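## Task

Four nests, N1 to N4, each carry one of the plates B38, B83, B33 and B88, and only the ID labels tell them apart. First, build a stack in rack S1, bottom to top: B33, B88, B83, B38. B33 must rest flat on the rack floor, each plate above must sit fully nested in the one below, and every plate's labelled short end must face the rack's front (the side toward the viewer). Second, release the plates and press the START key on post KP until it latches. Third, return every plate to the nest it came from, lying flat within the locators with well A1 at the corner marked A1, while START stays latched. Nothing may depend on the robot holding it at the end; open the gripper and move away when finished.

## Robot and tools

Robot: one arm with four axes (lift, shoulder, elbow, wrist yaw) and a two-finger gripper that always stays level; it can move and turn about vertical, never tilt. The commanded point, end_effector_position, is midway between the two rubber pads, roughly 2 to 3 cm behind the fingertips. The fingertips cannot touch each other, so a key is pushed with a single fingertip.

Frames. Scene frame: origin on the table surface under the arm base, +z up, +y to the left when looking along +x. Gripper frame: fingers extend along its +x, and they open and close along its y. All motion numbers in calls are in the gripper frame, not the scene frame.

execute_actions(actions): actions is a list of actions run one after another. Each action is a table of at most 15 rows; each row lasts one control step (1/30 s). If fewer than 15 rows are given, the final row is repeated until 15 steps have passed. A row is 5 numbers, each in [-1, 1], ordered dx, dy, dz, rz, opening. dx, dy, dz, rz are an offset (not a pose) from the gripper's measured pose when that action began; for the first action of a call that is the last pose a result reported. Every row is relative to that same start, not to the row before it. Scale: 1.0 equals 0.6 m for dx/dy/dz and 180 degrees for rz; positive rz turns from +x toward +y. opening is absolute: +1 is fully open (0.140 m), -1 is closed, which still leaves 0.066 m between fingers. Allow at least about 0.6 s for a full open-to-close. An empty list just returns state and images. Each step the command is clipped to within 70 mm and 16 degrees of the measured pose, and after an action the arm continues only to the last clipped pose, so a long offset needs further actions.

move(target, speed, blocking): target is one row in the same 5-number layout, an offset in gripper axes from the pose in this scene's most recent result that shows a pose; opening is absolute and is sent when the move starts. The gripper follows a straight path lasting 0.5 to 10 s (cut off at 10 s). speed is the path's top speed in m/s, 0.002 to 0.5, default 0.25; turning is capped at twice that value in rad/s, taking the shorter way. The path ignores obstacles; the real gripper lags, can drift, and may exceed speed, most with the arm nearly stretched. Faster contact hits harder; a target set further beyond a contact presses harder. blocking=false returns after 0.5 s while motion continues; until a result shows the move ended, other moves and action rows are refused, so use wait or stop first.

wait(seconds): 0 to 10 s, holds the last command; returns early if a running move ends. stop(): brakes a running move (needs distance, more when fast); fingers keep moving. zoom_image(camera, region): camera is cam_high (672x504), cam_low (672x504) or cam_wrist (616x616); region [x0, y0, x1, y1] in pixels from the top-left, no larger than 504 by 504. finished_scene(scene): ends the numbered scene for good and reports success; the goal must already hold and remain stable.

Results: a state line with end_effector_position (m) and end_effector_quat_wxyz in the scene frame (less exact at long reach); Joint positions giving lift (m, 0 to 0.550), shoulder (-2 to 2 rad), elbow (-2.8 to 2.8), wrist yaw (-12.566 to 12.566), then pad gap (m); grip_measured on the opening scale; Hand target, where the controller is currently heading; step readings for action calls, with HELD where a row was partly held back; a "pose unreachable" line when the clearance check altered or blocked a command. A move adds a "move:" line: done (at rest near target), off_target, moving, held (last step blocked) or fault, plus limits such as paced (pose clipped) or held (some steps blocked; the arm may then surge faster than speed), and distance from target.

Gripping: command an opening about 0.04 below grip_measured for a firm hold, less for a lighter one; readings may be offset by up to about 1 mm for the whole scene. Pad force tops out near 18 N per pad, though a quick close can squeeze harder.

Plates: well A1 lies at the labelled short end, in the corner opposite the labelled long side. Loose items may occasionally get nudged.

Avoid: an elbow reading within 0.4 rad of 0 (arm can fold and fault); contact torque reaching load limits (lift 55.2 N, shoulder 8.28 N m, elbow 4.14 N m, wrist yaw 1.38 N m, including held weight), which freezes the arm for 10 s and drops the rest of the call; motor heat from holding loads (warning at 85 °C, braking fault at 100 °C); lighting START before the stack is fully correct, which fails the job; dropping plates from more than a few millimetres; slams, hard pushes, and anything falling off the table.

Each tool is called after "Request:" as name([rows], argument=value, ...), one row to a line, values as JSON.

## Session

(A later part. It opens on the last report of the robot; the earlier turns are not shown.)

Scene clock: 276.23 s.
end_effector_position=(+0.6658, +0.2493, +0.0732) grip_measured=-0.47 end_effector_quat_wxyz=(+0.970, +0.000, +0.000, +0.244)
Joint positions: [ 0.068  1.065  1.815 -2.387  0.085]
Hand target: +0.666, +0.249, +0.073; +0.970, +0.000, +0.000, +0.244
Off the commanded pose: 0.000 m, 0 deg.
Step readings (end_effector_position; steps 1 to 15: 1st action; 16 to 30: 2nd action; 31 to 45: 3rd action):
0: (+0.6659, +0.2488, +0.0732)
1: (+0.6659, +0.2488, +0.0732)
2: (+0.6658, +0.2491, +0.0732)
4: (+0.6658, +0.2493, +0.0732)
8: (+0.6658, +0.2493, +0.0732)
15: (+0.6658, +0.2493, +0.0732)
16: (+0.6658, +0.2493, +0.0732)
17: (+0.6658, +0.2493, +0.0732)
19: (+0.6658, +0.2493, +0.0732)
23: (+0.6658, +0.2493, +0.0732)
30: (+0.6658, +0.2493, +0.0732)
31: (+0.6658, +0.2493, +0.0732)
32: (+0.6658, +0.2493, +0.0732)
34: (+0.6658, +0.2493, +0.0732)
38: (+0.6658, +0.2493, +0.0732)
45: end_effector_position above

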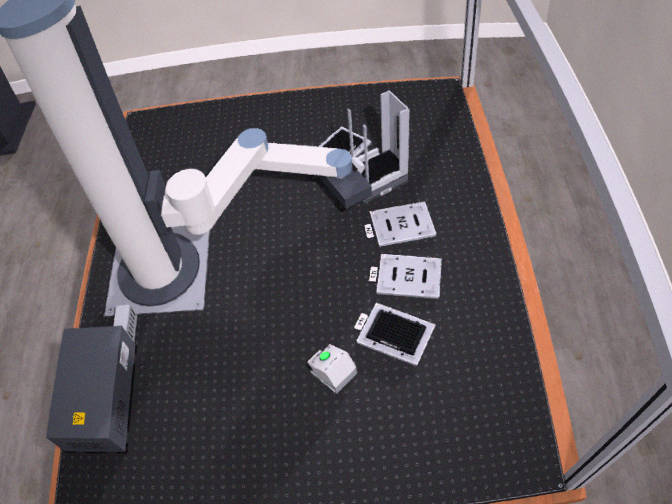

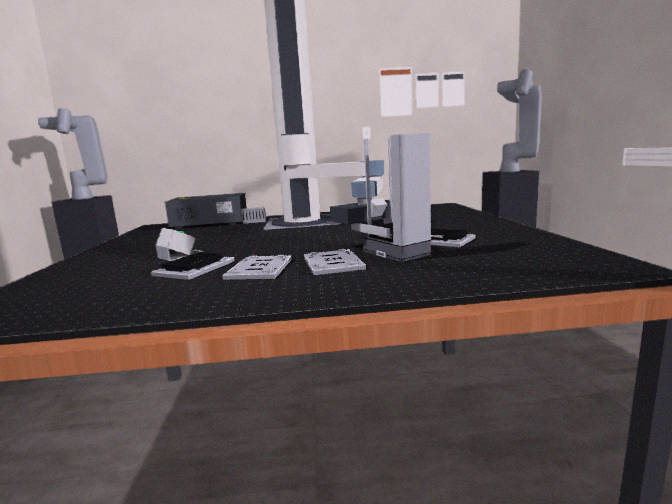

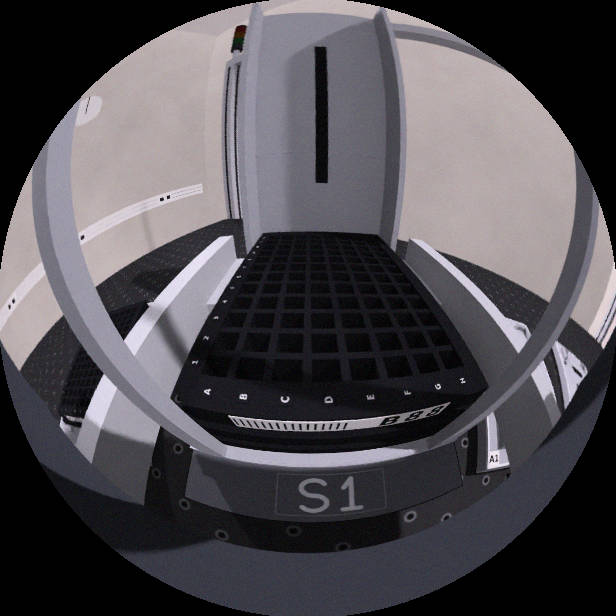

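Request:
move(target=[0,0,-0.0245,0,-0.54], speed=0.02)

Request:
execute_actions([
  [[0,0,0,0,0.1]],
])

Request:
move(target=[0,0,0.0503,0,0.1])

Request:
move(target=[-0.15,0,0,0,0.1])

Request:
move(target=[-0.2265,0.4047,0,0.2179,0.1])

Request:
move(target=[0.25,0,0,0,0.1], speed=0.15)

Scene clock: 291.63 s.
end_effector_position=(+0.7090, -0.1034, +0.0303) grip_measured=-0.47 end_effector_quat_wxyz=(+0.995, +0.000, +0.000, -0.096)
Joint positions: [ 0.025  0.43   1.775 -2.396  0.085]
Hand target: +0.709, -0.103, +0.030; +0.995, +0.000, +0.000, -0.096
Off the commanded pose: 0.000 m, 0 deg.
move: done

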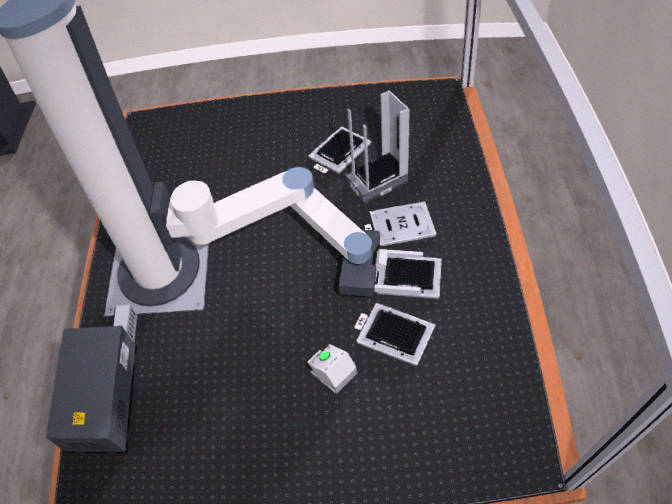

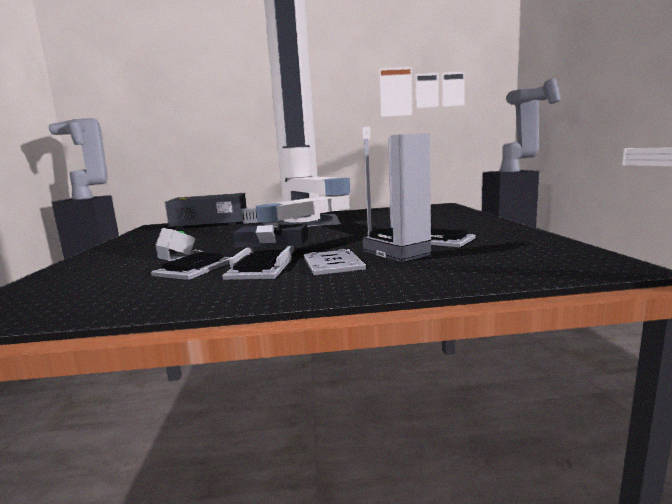

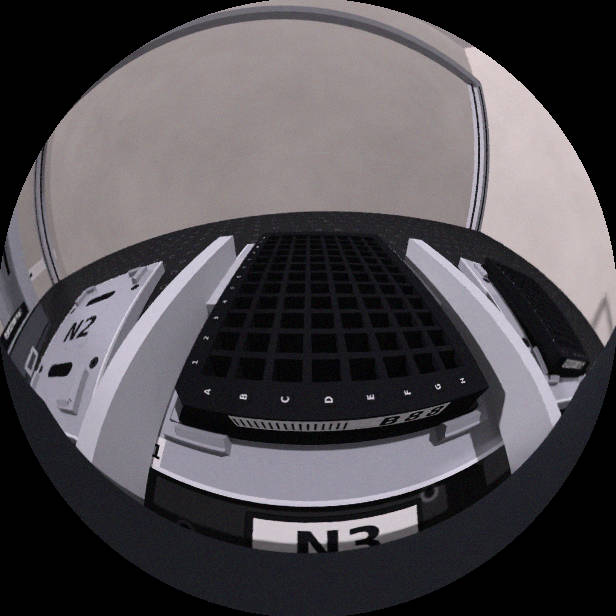

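Scene clock: 292.13 s.
end_effector_position=(+0.7090, -0.1034, +0.0303) grip_measured=+0.10 end_effector_quat_wxyz=(+0.995, +0.000, +0.000, -0.096)
Joint positions: [ 0.025  0.43   1.775 -2.396  0.107]
Hand target: +0.709, -0.103, +0.030; +0.995, +0.000, +0.000, -0.096
Off the commanded pose: 0.000 m, 0 deg.
Step readings (end_effector_position):
0: (+0.7090, -0.1034, +0.0303)
1: (+0.7090, -0.1034, +0.0303)
2: (+0.7090, -0.1034, +0.0303)
4: (+0.7090, -0.1034, +0.0303)
8: (+0.7090, -0.1034, +0.0303)
15: end_effector_position above

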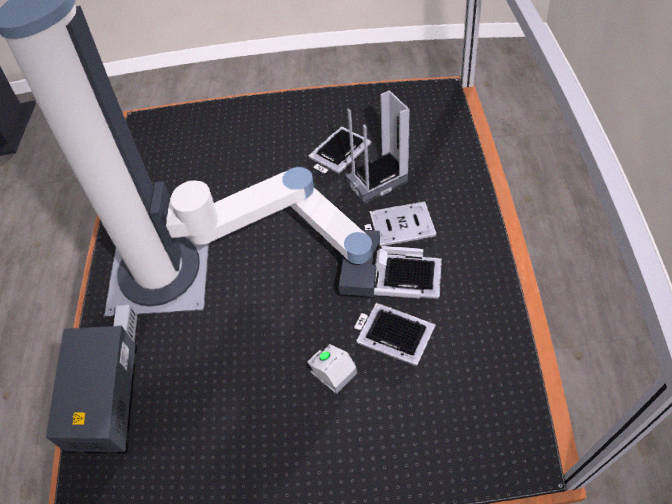

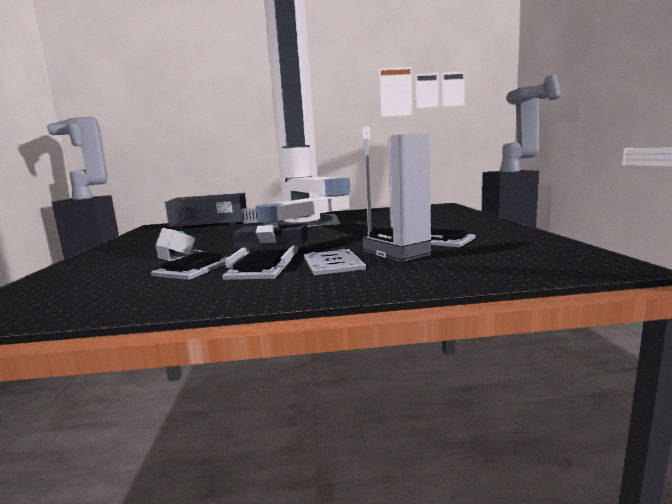

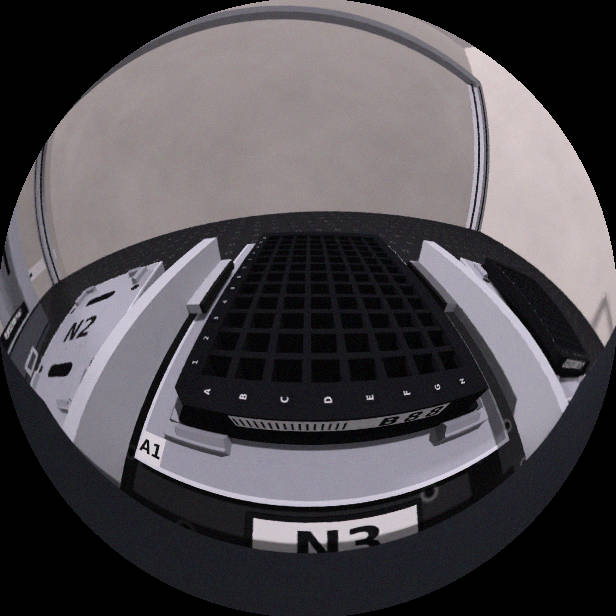

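Scene clock: 292.83 s.
end_effector_position=(+0.7090, -0.1034, +0.0605) grip_measured=+0.10 end_effector_quat_wxyz=(+0.995, +0.000, +0.000, -0.096)
Joint positions: [ 0.056  0.43   1.775 -2.396  0.107]
Hand target: +0.709, -0.103, +0.061; +0.995, +0.000, +0.000, -0.096
Off the commanded pose: 0.000 m, 0 deg.
move: done

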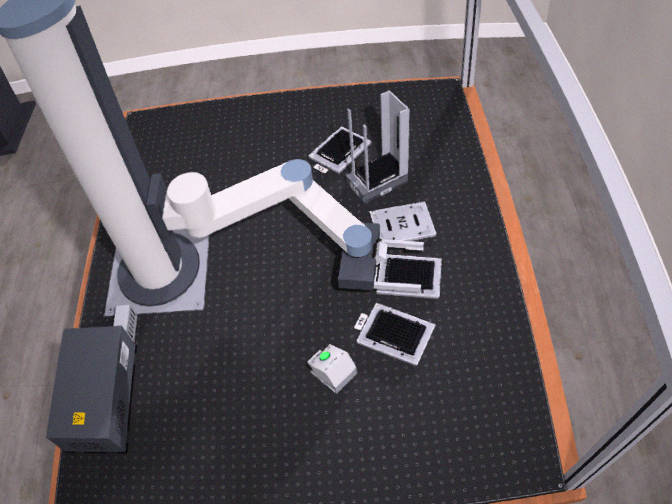

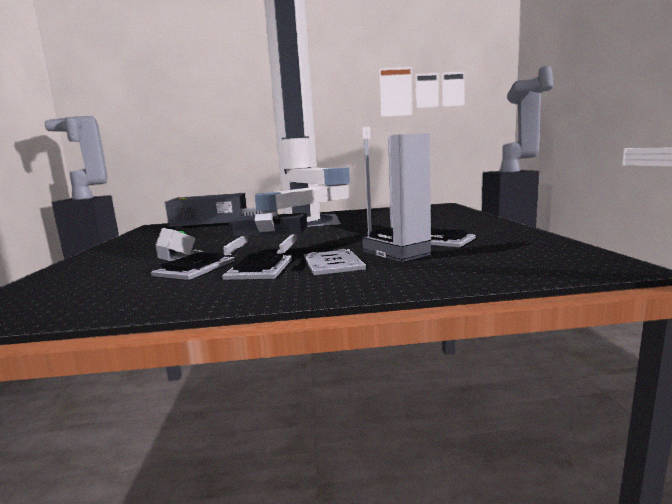

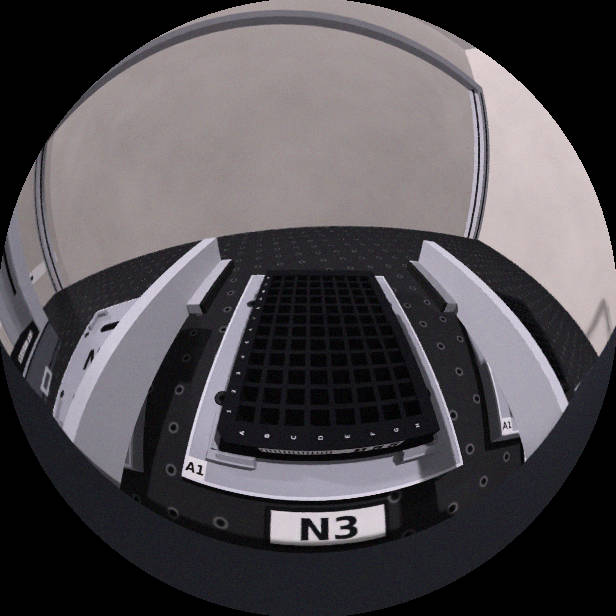

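Scene clock: 293.63 s.
end_effector_position=(+0.6207, -0.0862, +0.0605) grip_measured=+0.10 end_effector_quat_wxyz=(+0.995, +0.000, +0.000, -0.096)
Joint positions: [ 0.056  0.634  1.289 -2.115  0.107]
Hand target: +0.621, -0.086, +0.061; +0.995, +0.000, +0.000, -0.096
Off the commanded pose: 0.000 m, 0 deg.
move: done

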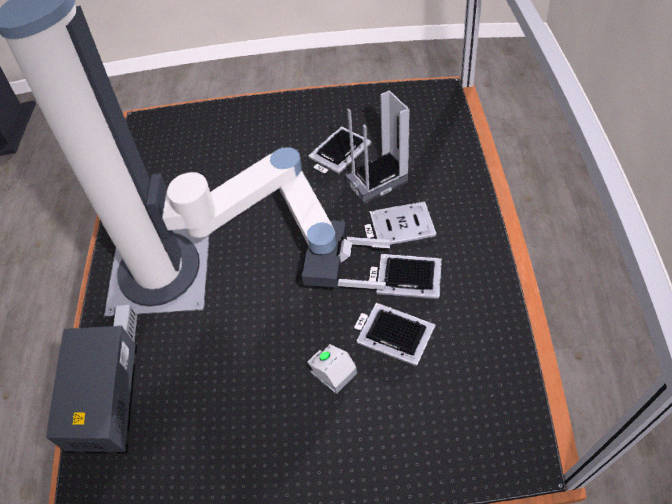

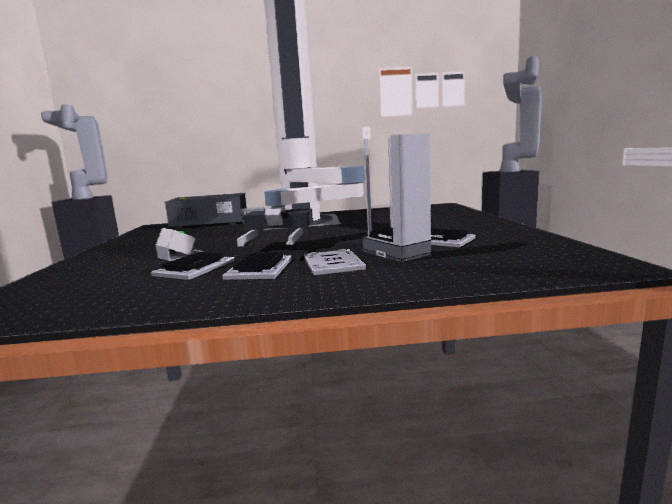

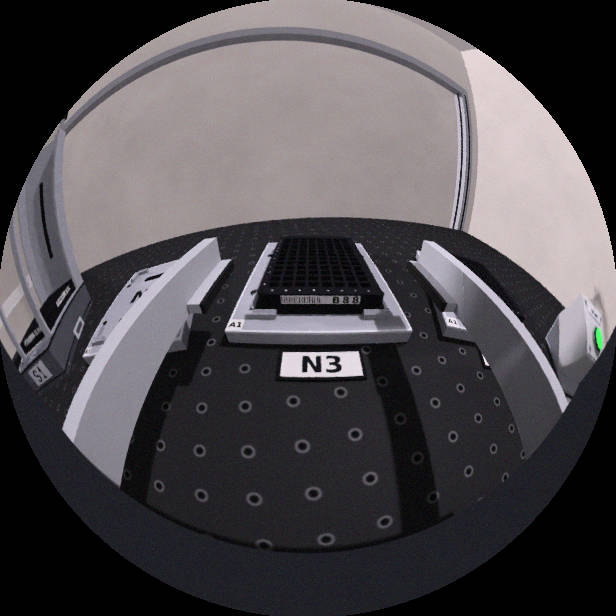

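Scene clock: 295.37 s.
end_effector_position=(+0.5337, +0.1783, +0.0605) grip_measured=+0.10 end_effector_quat_wxyz=(+0.970, +0.000, +0.000, +0.244)
Joint positions: [ 0.056  1.362  1.04  -1.909  0.107]
Hand target: +0.534, +0.178, +0.061; +0.970, +0.000, +0.000, +0.244
Off the commanded pose: 0.000 m, 0 deg.
move: done

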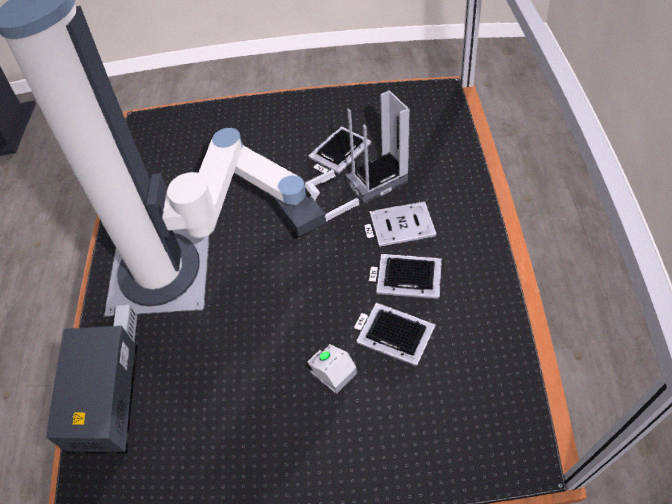

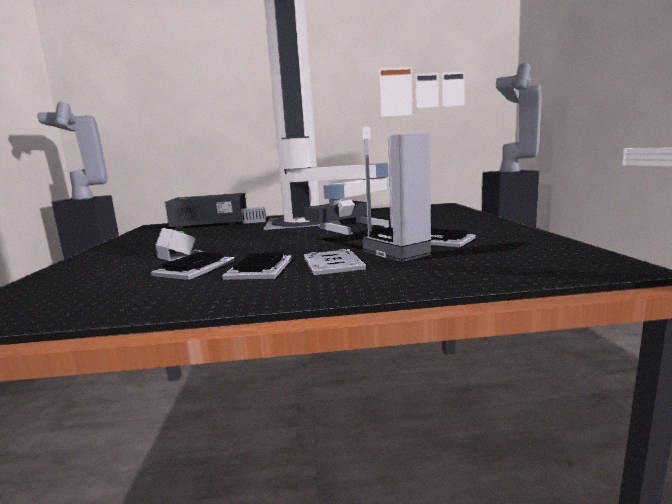

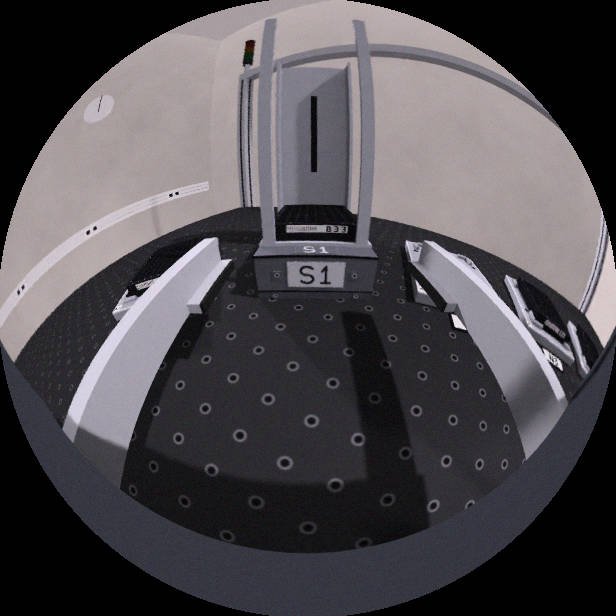

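Scene clock: 296.70 s.
end_effector_position=(+0.6659, +0.2493, +0.0605) grip_measured=+0.10 end_effector_quat_wxyz=(+0.970, +0.000, +0.000, +0.244)
Joint positions: [ 0.056  1.065  1.816 -2.387  0.107]
Hand target: +0.666, +0.249, +0.061; +0.970, +0.000, +0.000, +0.244
Off the commanded pose: 0.000 m, 0 deg.
move: done

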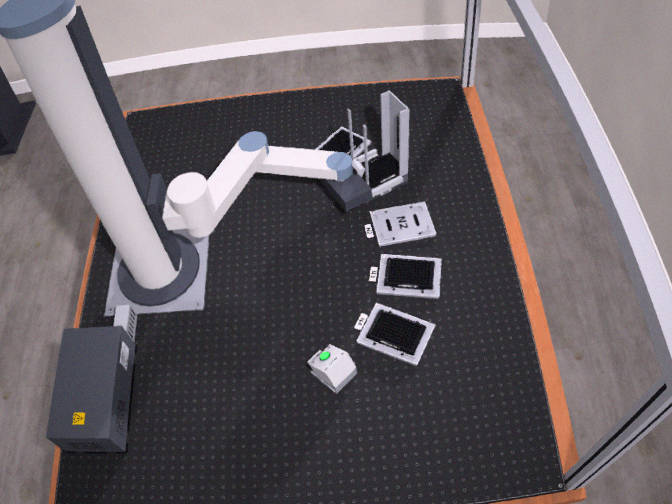

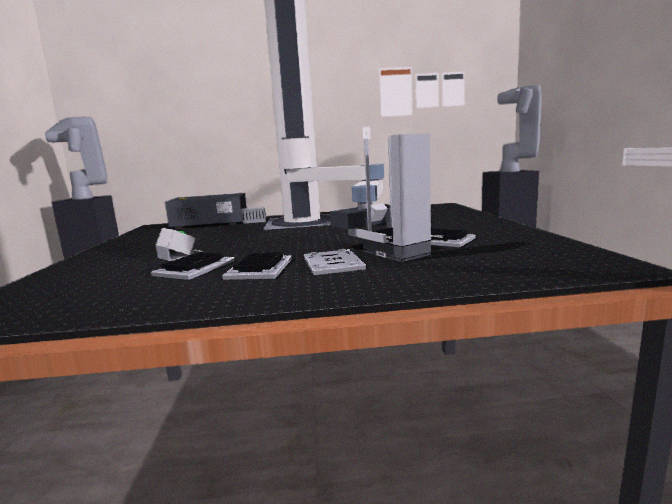

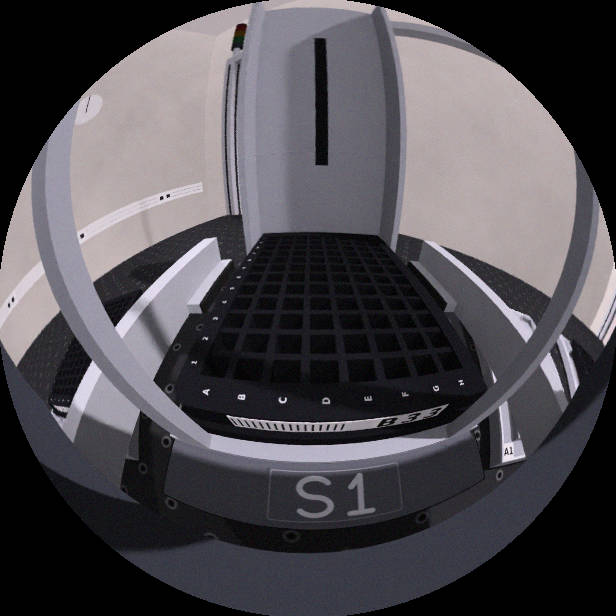

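Request:
execute_actions([
  [[0,0,0,0,-0.41]],
  [[0,0,0,0,-0.48]],
  [[0,0,0,0,-0.54]],
])

Request:
move(target=[0,0,0.44,0,-0.54], speed=0.2)

Request:
move(target=[-0.0683,-0.2912,0,-0.1133,-0.54])

Request:
move(target=[0,0,-0.465,0,-0.54])

Request:
move(target=[0,0,-0.0245,0,-0.54], speed=0.02)

Request:
execute_actions([
  [[0,0,0,0,0.1]],
  [[0,0,0.08,0,0.1]],
])

Scene clock: 306.53 s.
end_effector_position=(+0.6659, +0.2493, +0.0605) grip_measured=-0.47 end_effector_quat_wxyz=(+0.970, +0.000, +0.000, +0.244)
Joint positions: [ 0.056  1.065  1.816 -2.387  0.085]
Hand target: +0.666, +0.249, +0.061; +0.970, +0.000, +0.000, +0.244
Off the commanded pose: 0.000 m, 0 deg.
Step readings (end_effector_position; steps 1 to 15: 1st action; 16 to 30: 2nd action; 31 to 45: 3rd action):
0: (+0.6659, +0.2493, +0.0605)
1: (+0.6659, +0.2493, +0.0605)
2: (+0.6659, +0.2493, +0.0605)
4: (+0.6659, +0.2493, +0.0605)
8: (+0.6659, +0.2493, +0.0605)
15: (+0.6659, +0.2493, +0.0605)
16: (+0.6659, +0.2493, +0.0605)
17: (+0.6659, +0.2493, +0.0605)
19: (+0.6659, +0.2493, +0.0605)
23: (+0.6659, +0.2493, +0.0605)
30: (+0.6659, +0.2493, +0.0605)
31: (+0.6659, +0.2493, +0.0605)
32: (+0.6659, +0.2493, +0.0605)
34: (+0.6659, +0.2493, +0.0605)
38: (+0.6659, +0.2493, +0.0605)
45: end_effector_position above

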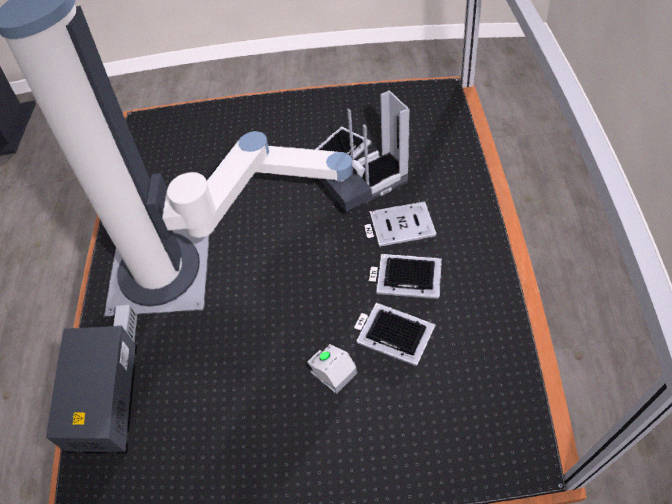

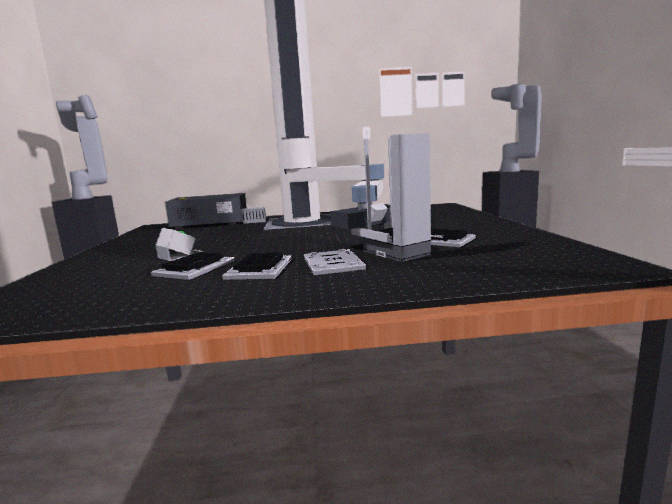

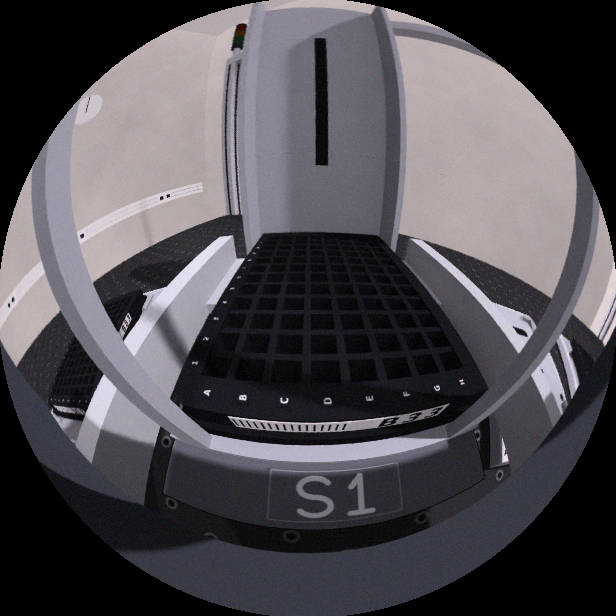

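Scene clock: 308.23 s.
end_effector_position=(+0.6659, +0.2493, +0.3246) grip_measured=-0.47 end_effector_quat_wxyz=(+0.970, +0.000, +0.000, +0.244)
Joint positions: [ 0.32   1.065  1.816 -2.387  0.085]
Hand target: +0.666, +0.249, +0.325; +0.970, +0.000, +0.000, +0.244
Off the commanded pose: 0.000 m, 0 deg.
move: done

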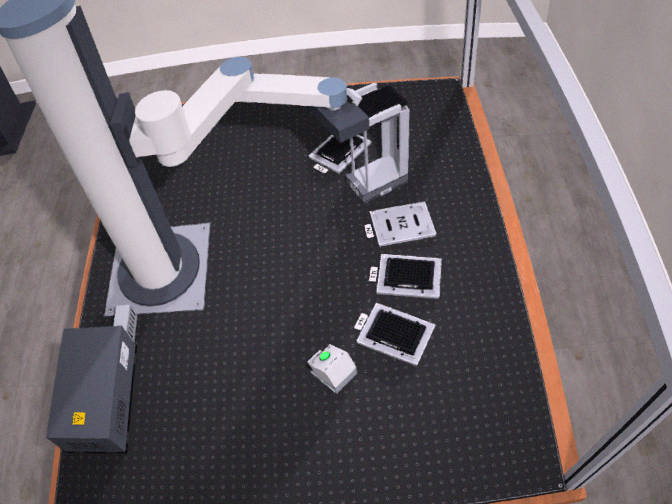

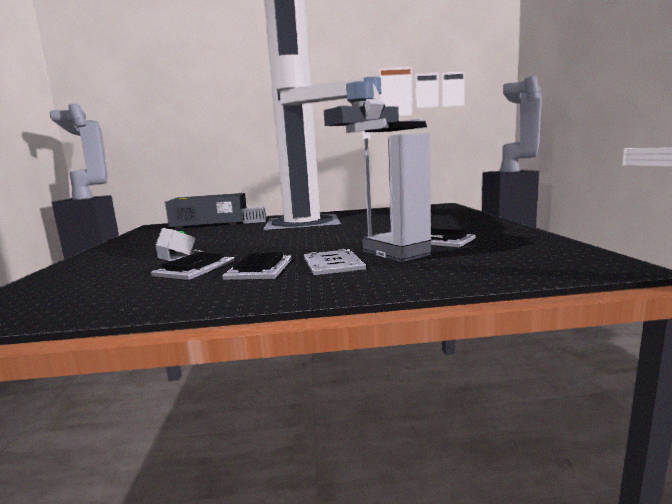

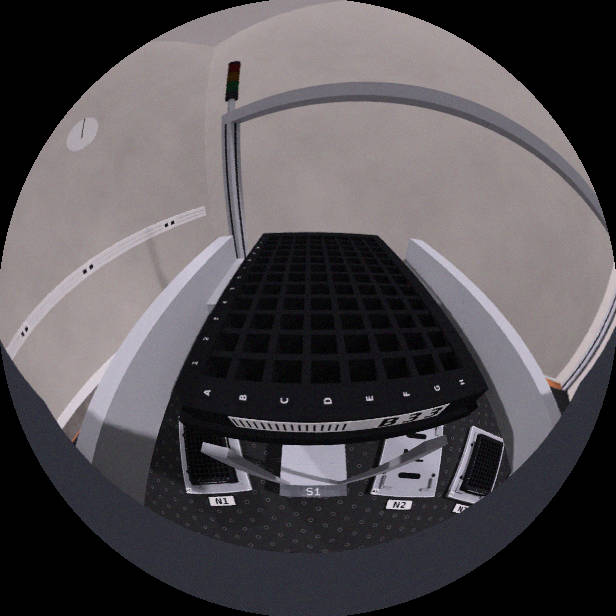

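Scene clock: 309.33 s.
end_effector_position=(+0.7125, +0.0758, +0.3246) grip_measured=-0.47 end_effector_quat_wxyz=(+0.998, +0.000, +0.000, +0.068)
Joint positions: [ 0.32   0.765  1.767 -2.396  0.085]
Hand target: +0.712, +0.076, +0.325; +0.998, +0.000, +0.000, +0.069
Off the commanded pose: 0.000 m, 0 deg.
move: done

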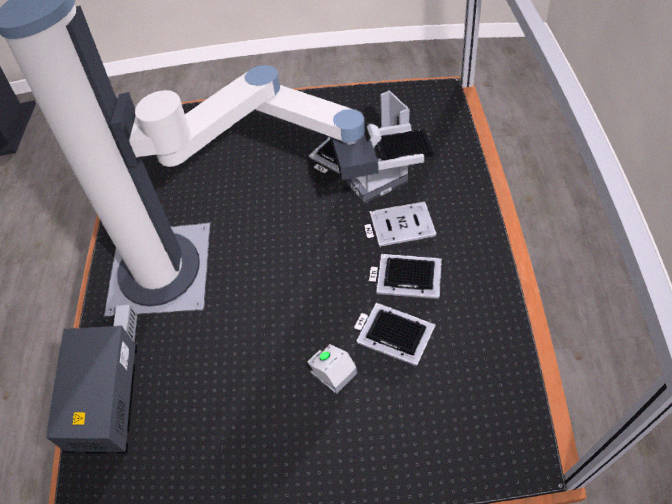

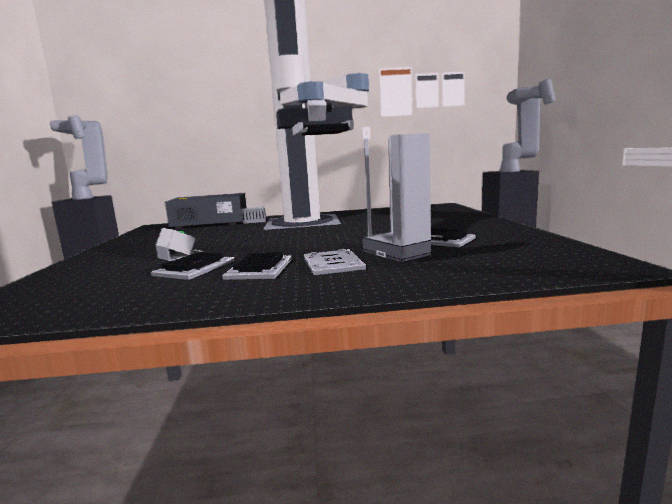

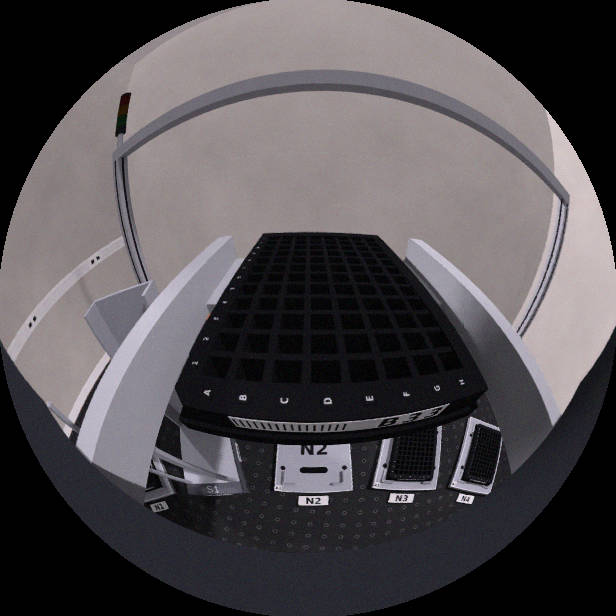

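Scene clock: 310.87 s.
end_effector_position=(+0.7125, +0.0758, +0.0455) grip_measured=-0.47 end_effector_quat_wxyz=(+0.998, +0.000, +0.000, +0.068)
Joint positions: [ 0.041  0.765  1.767 -2.396  0.085]
Hand target: +0.712, +0.076, +0.046; +0.998, +0.000, +0.000, +0.068
Off the commanded pose: 0.000 m, 0 deg.
move: done

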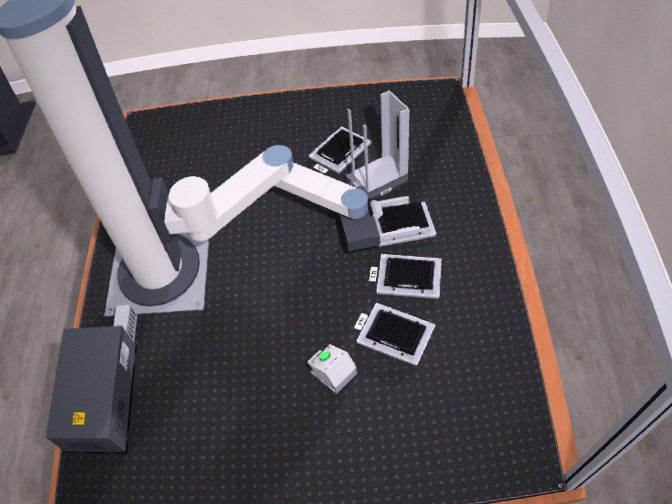

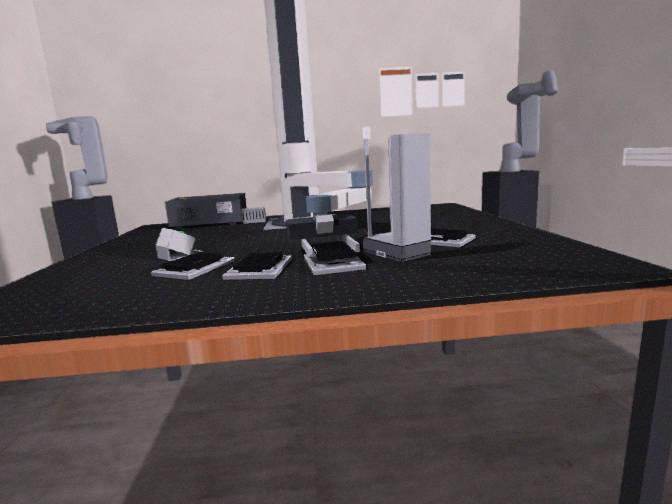

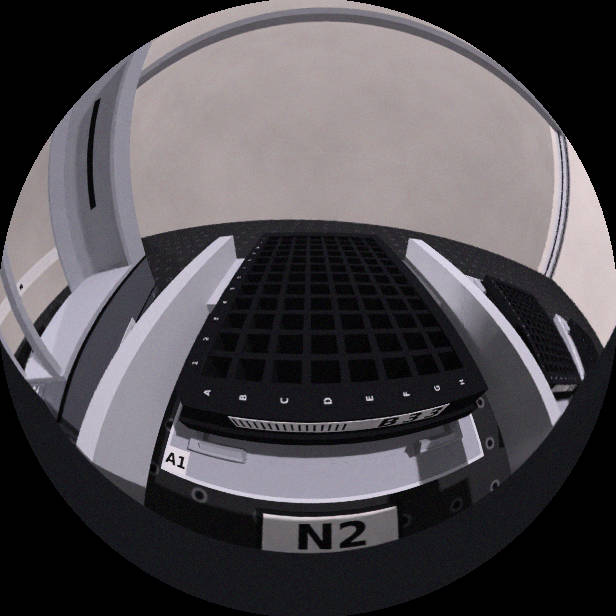

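Scene clock: 311.83 s.
end_effector_position=(+0.7125, +0.0758, +0.0308) grip_measured=-0.47 end_effector_quat_wxyz=(+0.998, +0.000, +0.000, +0.068)
Joint positions: [ 0.026  0.765  1.767 -2.396  0.085]
Hand target: +0.712, +0.076, +0.031; +0.998, +0.000, +0.000, +0.068
Off the commanded pose: 0.000 m, 0 deg.
move: done

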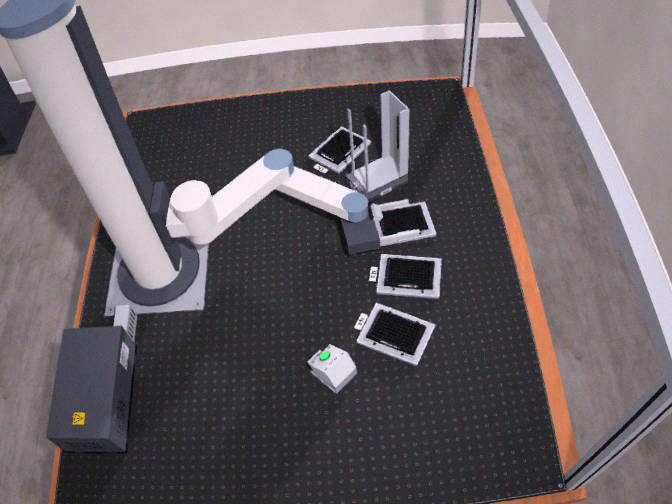

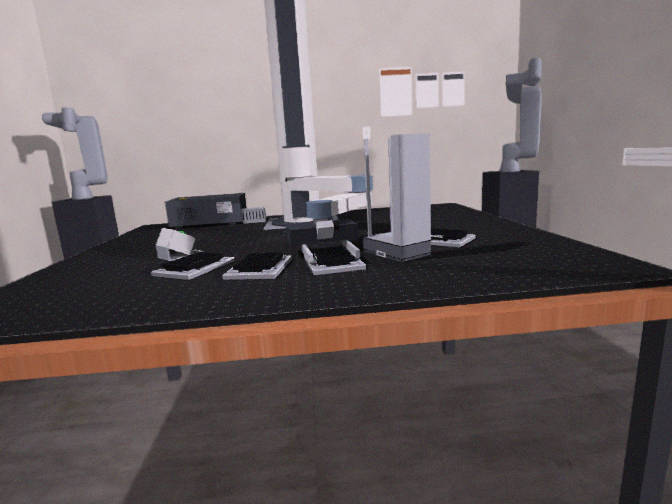

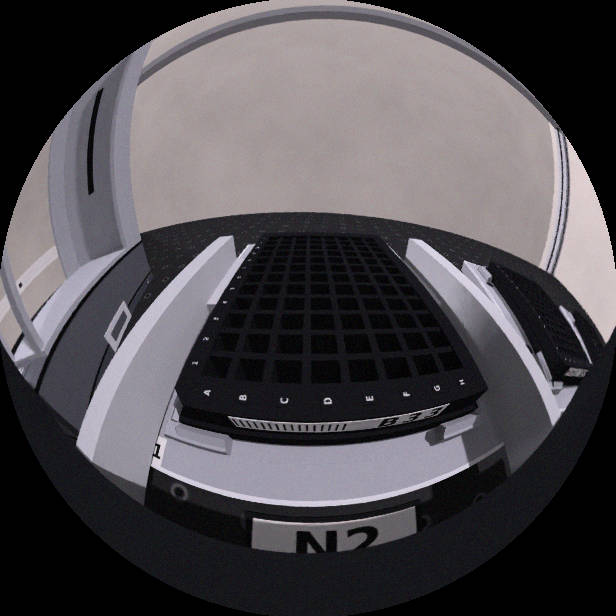

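Scene clock: 312.83 s.
end_effector_position=(+0.7125, +0.0758, +0.0788) grip_measured=+0.10 end_effector_quat_wxyz=(+0.998, +0.000, +0.000, +0.068)
Joint positions: [ 0.074  0.765  1.767 -2.396  0.107]
Hand target: +0.712, +0.076, +0.079; +0.998, +0.000, +0.000, +0.068
Off the commanded pose: 0.000 m, 0 deg.
Step readings (end_effector_position; steps 1 to 15: 1st action; 16 to 30: 2nd action):
0: (+0.7125, +0.0758, +0.0308)
1: (+0.7125, +0.0758, +0.0308)
2: (+0.7125, +0.0758, +0.0308)
4: (+0.7125, +0.0758, +0.0308)
8: (+0.7125, +0.0758, +0.0308)
15: (+0.7125, +0.0758, +0.0308)
16: (+0.7125, +0.0758, +0.0308)
17: (+0.7125, +0.0758, +0.0318)
19: (+0.7125, +0.0758, +0.0393)
23: (+0.7125, +0.0758, +0.0694)
30: end_effector_position above

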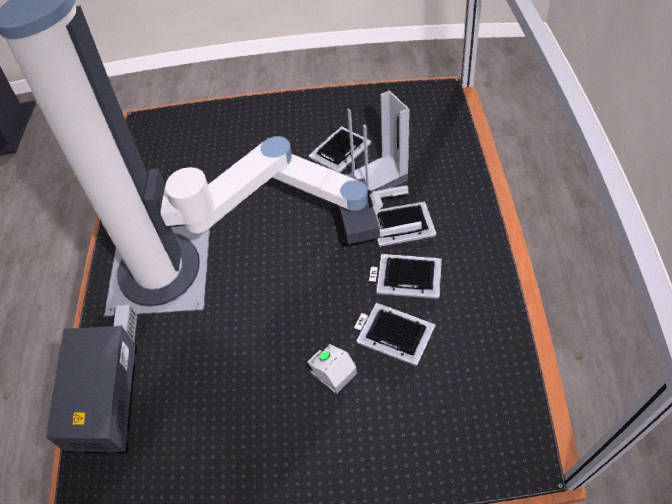

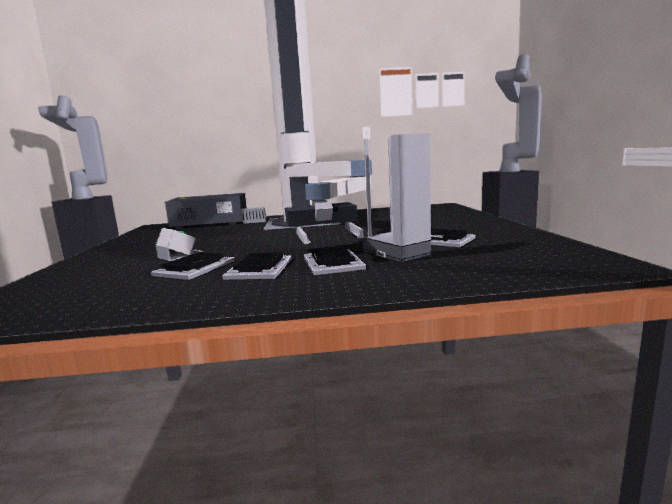

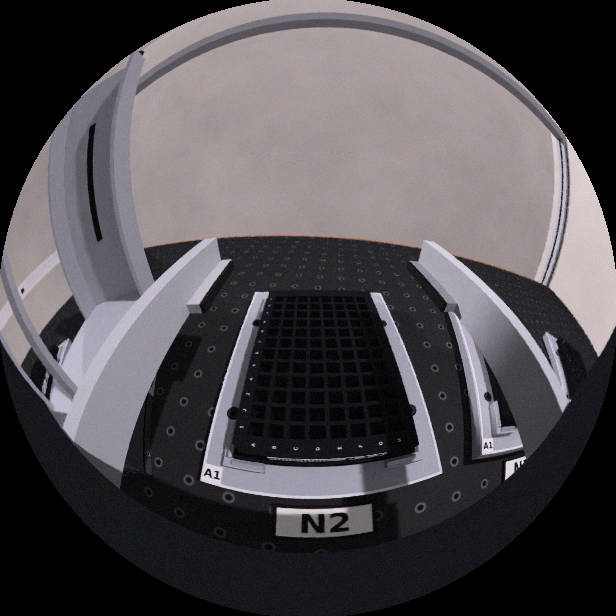

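Request:
finished_scene(scene=2)

The scene is finished: the task was done.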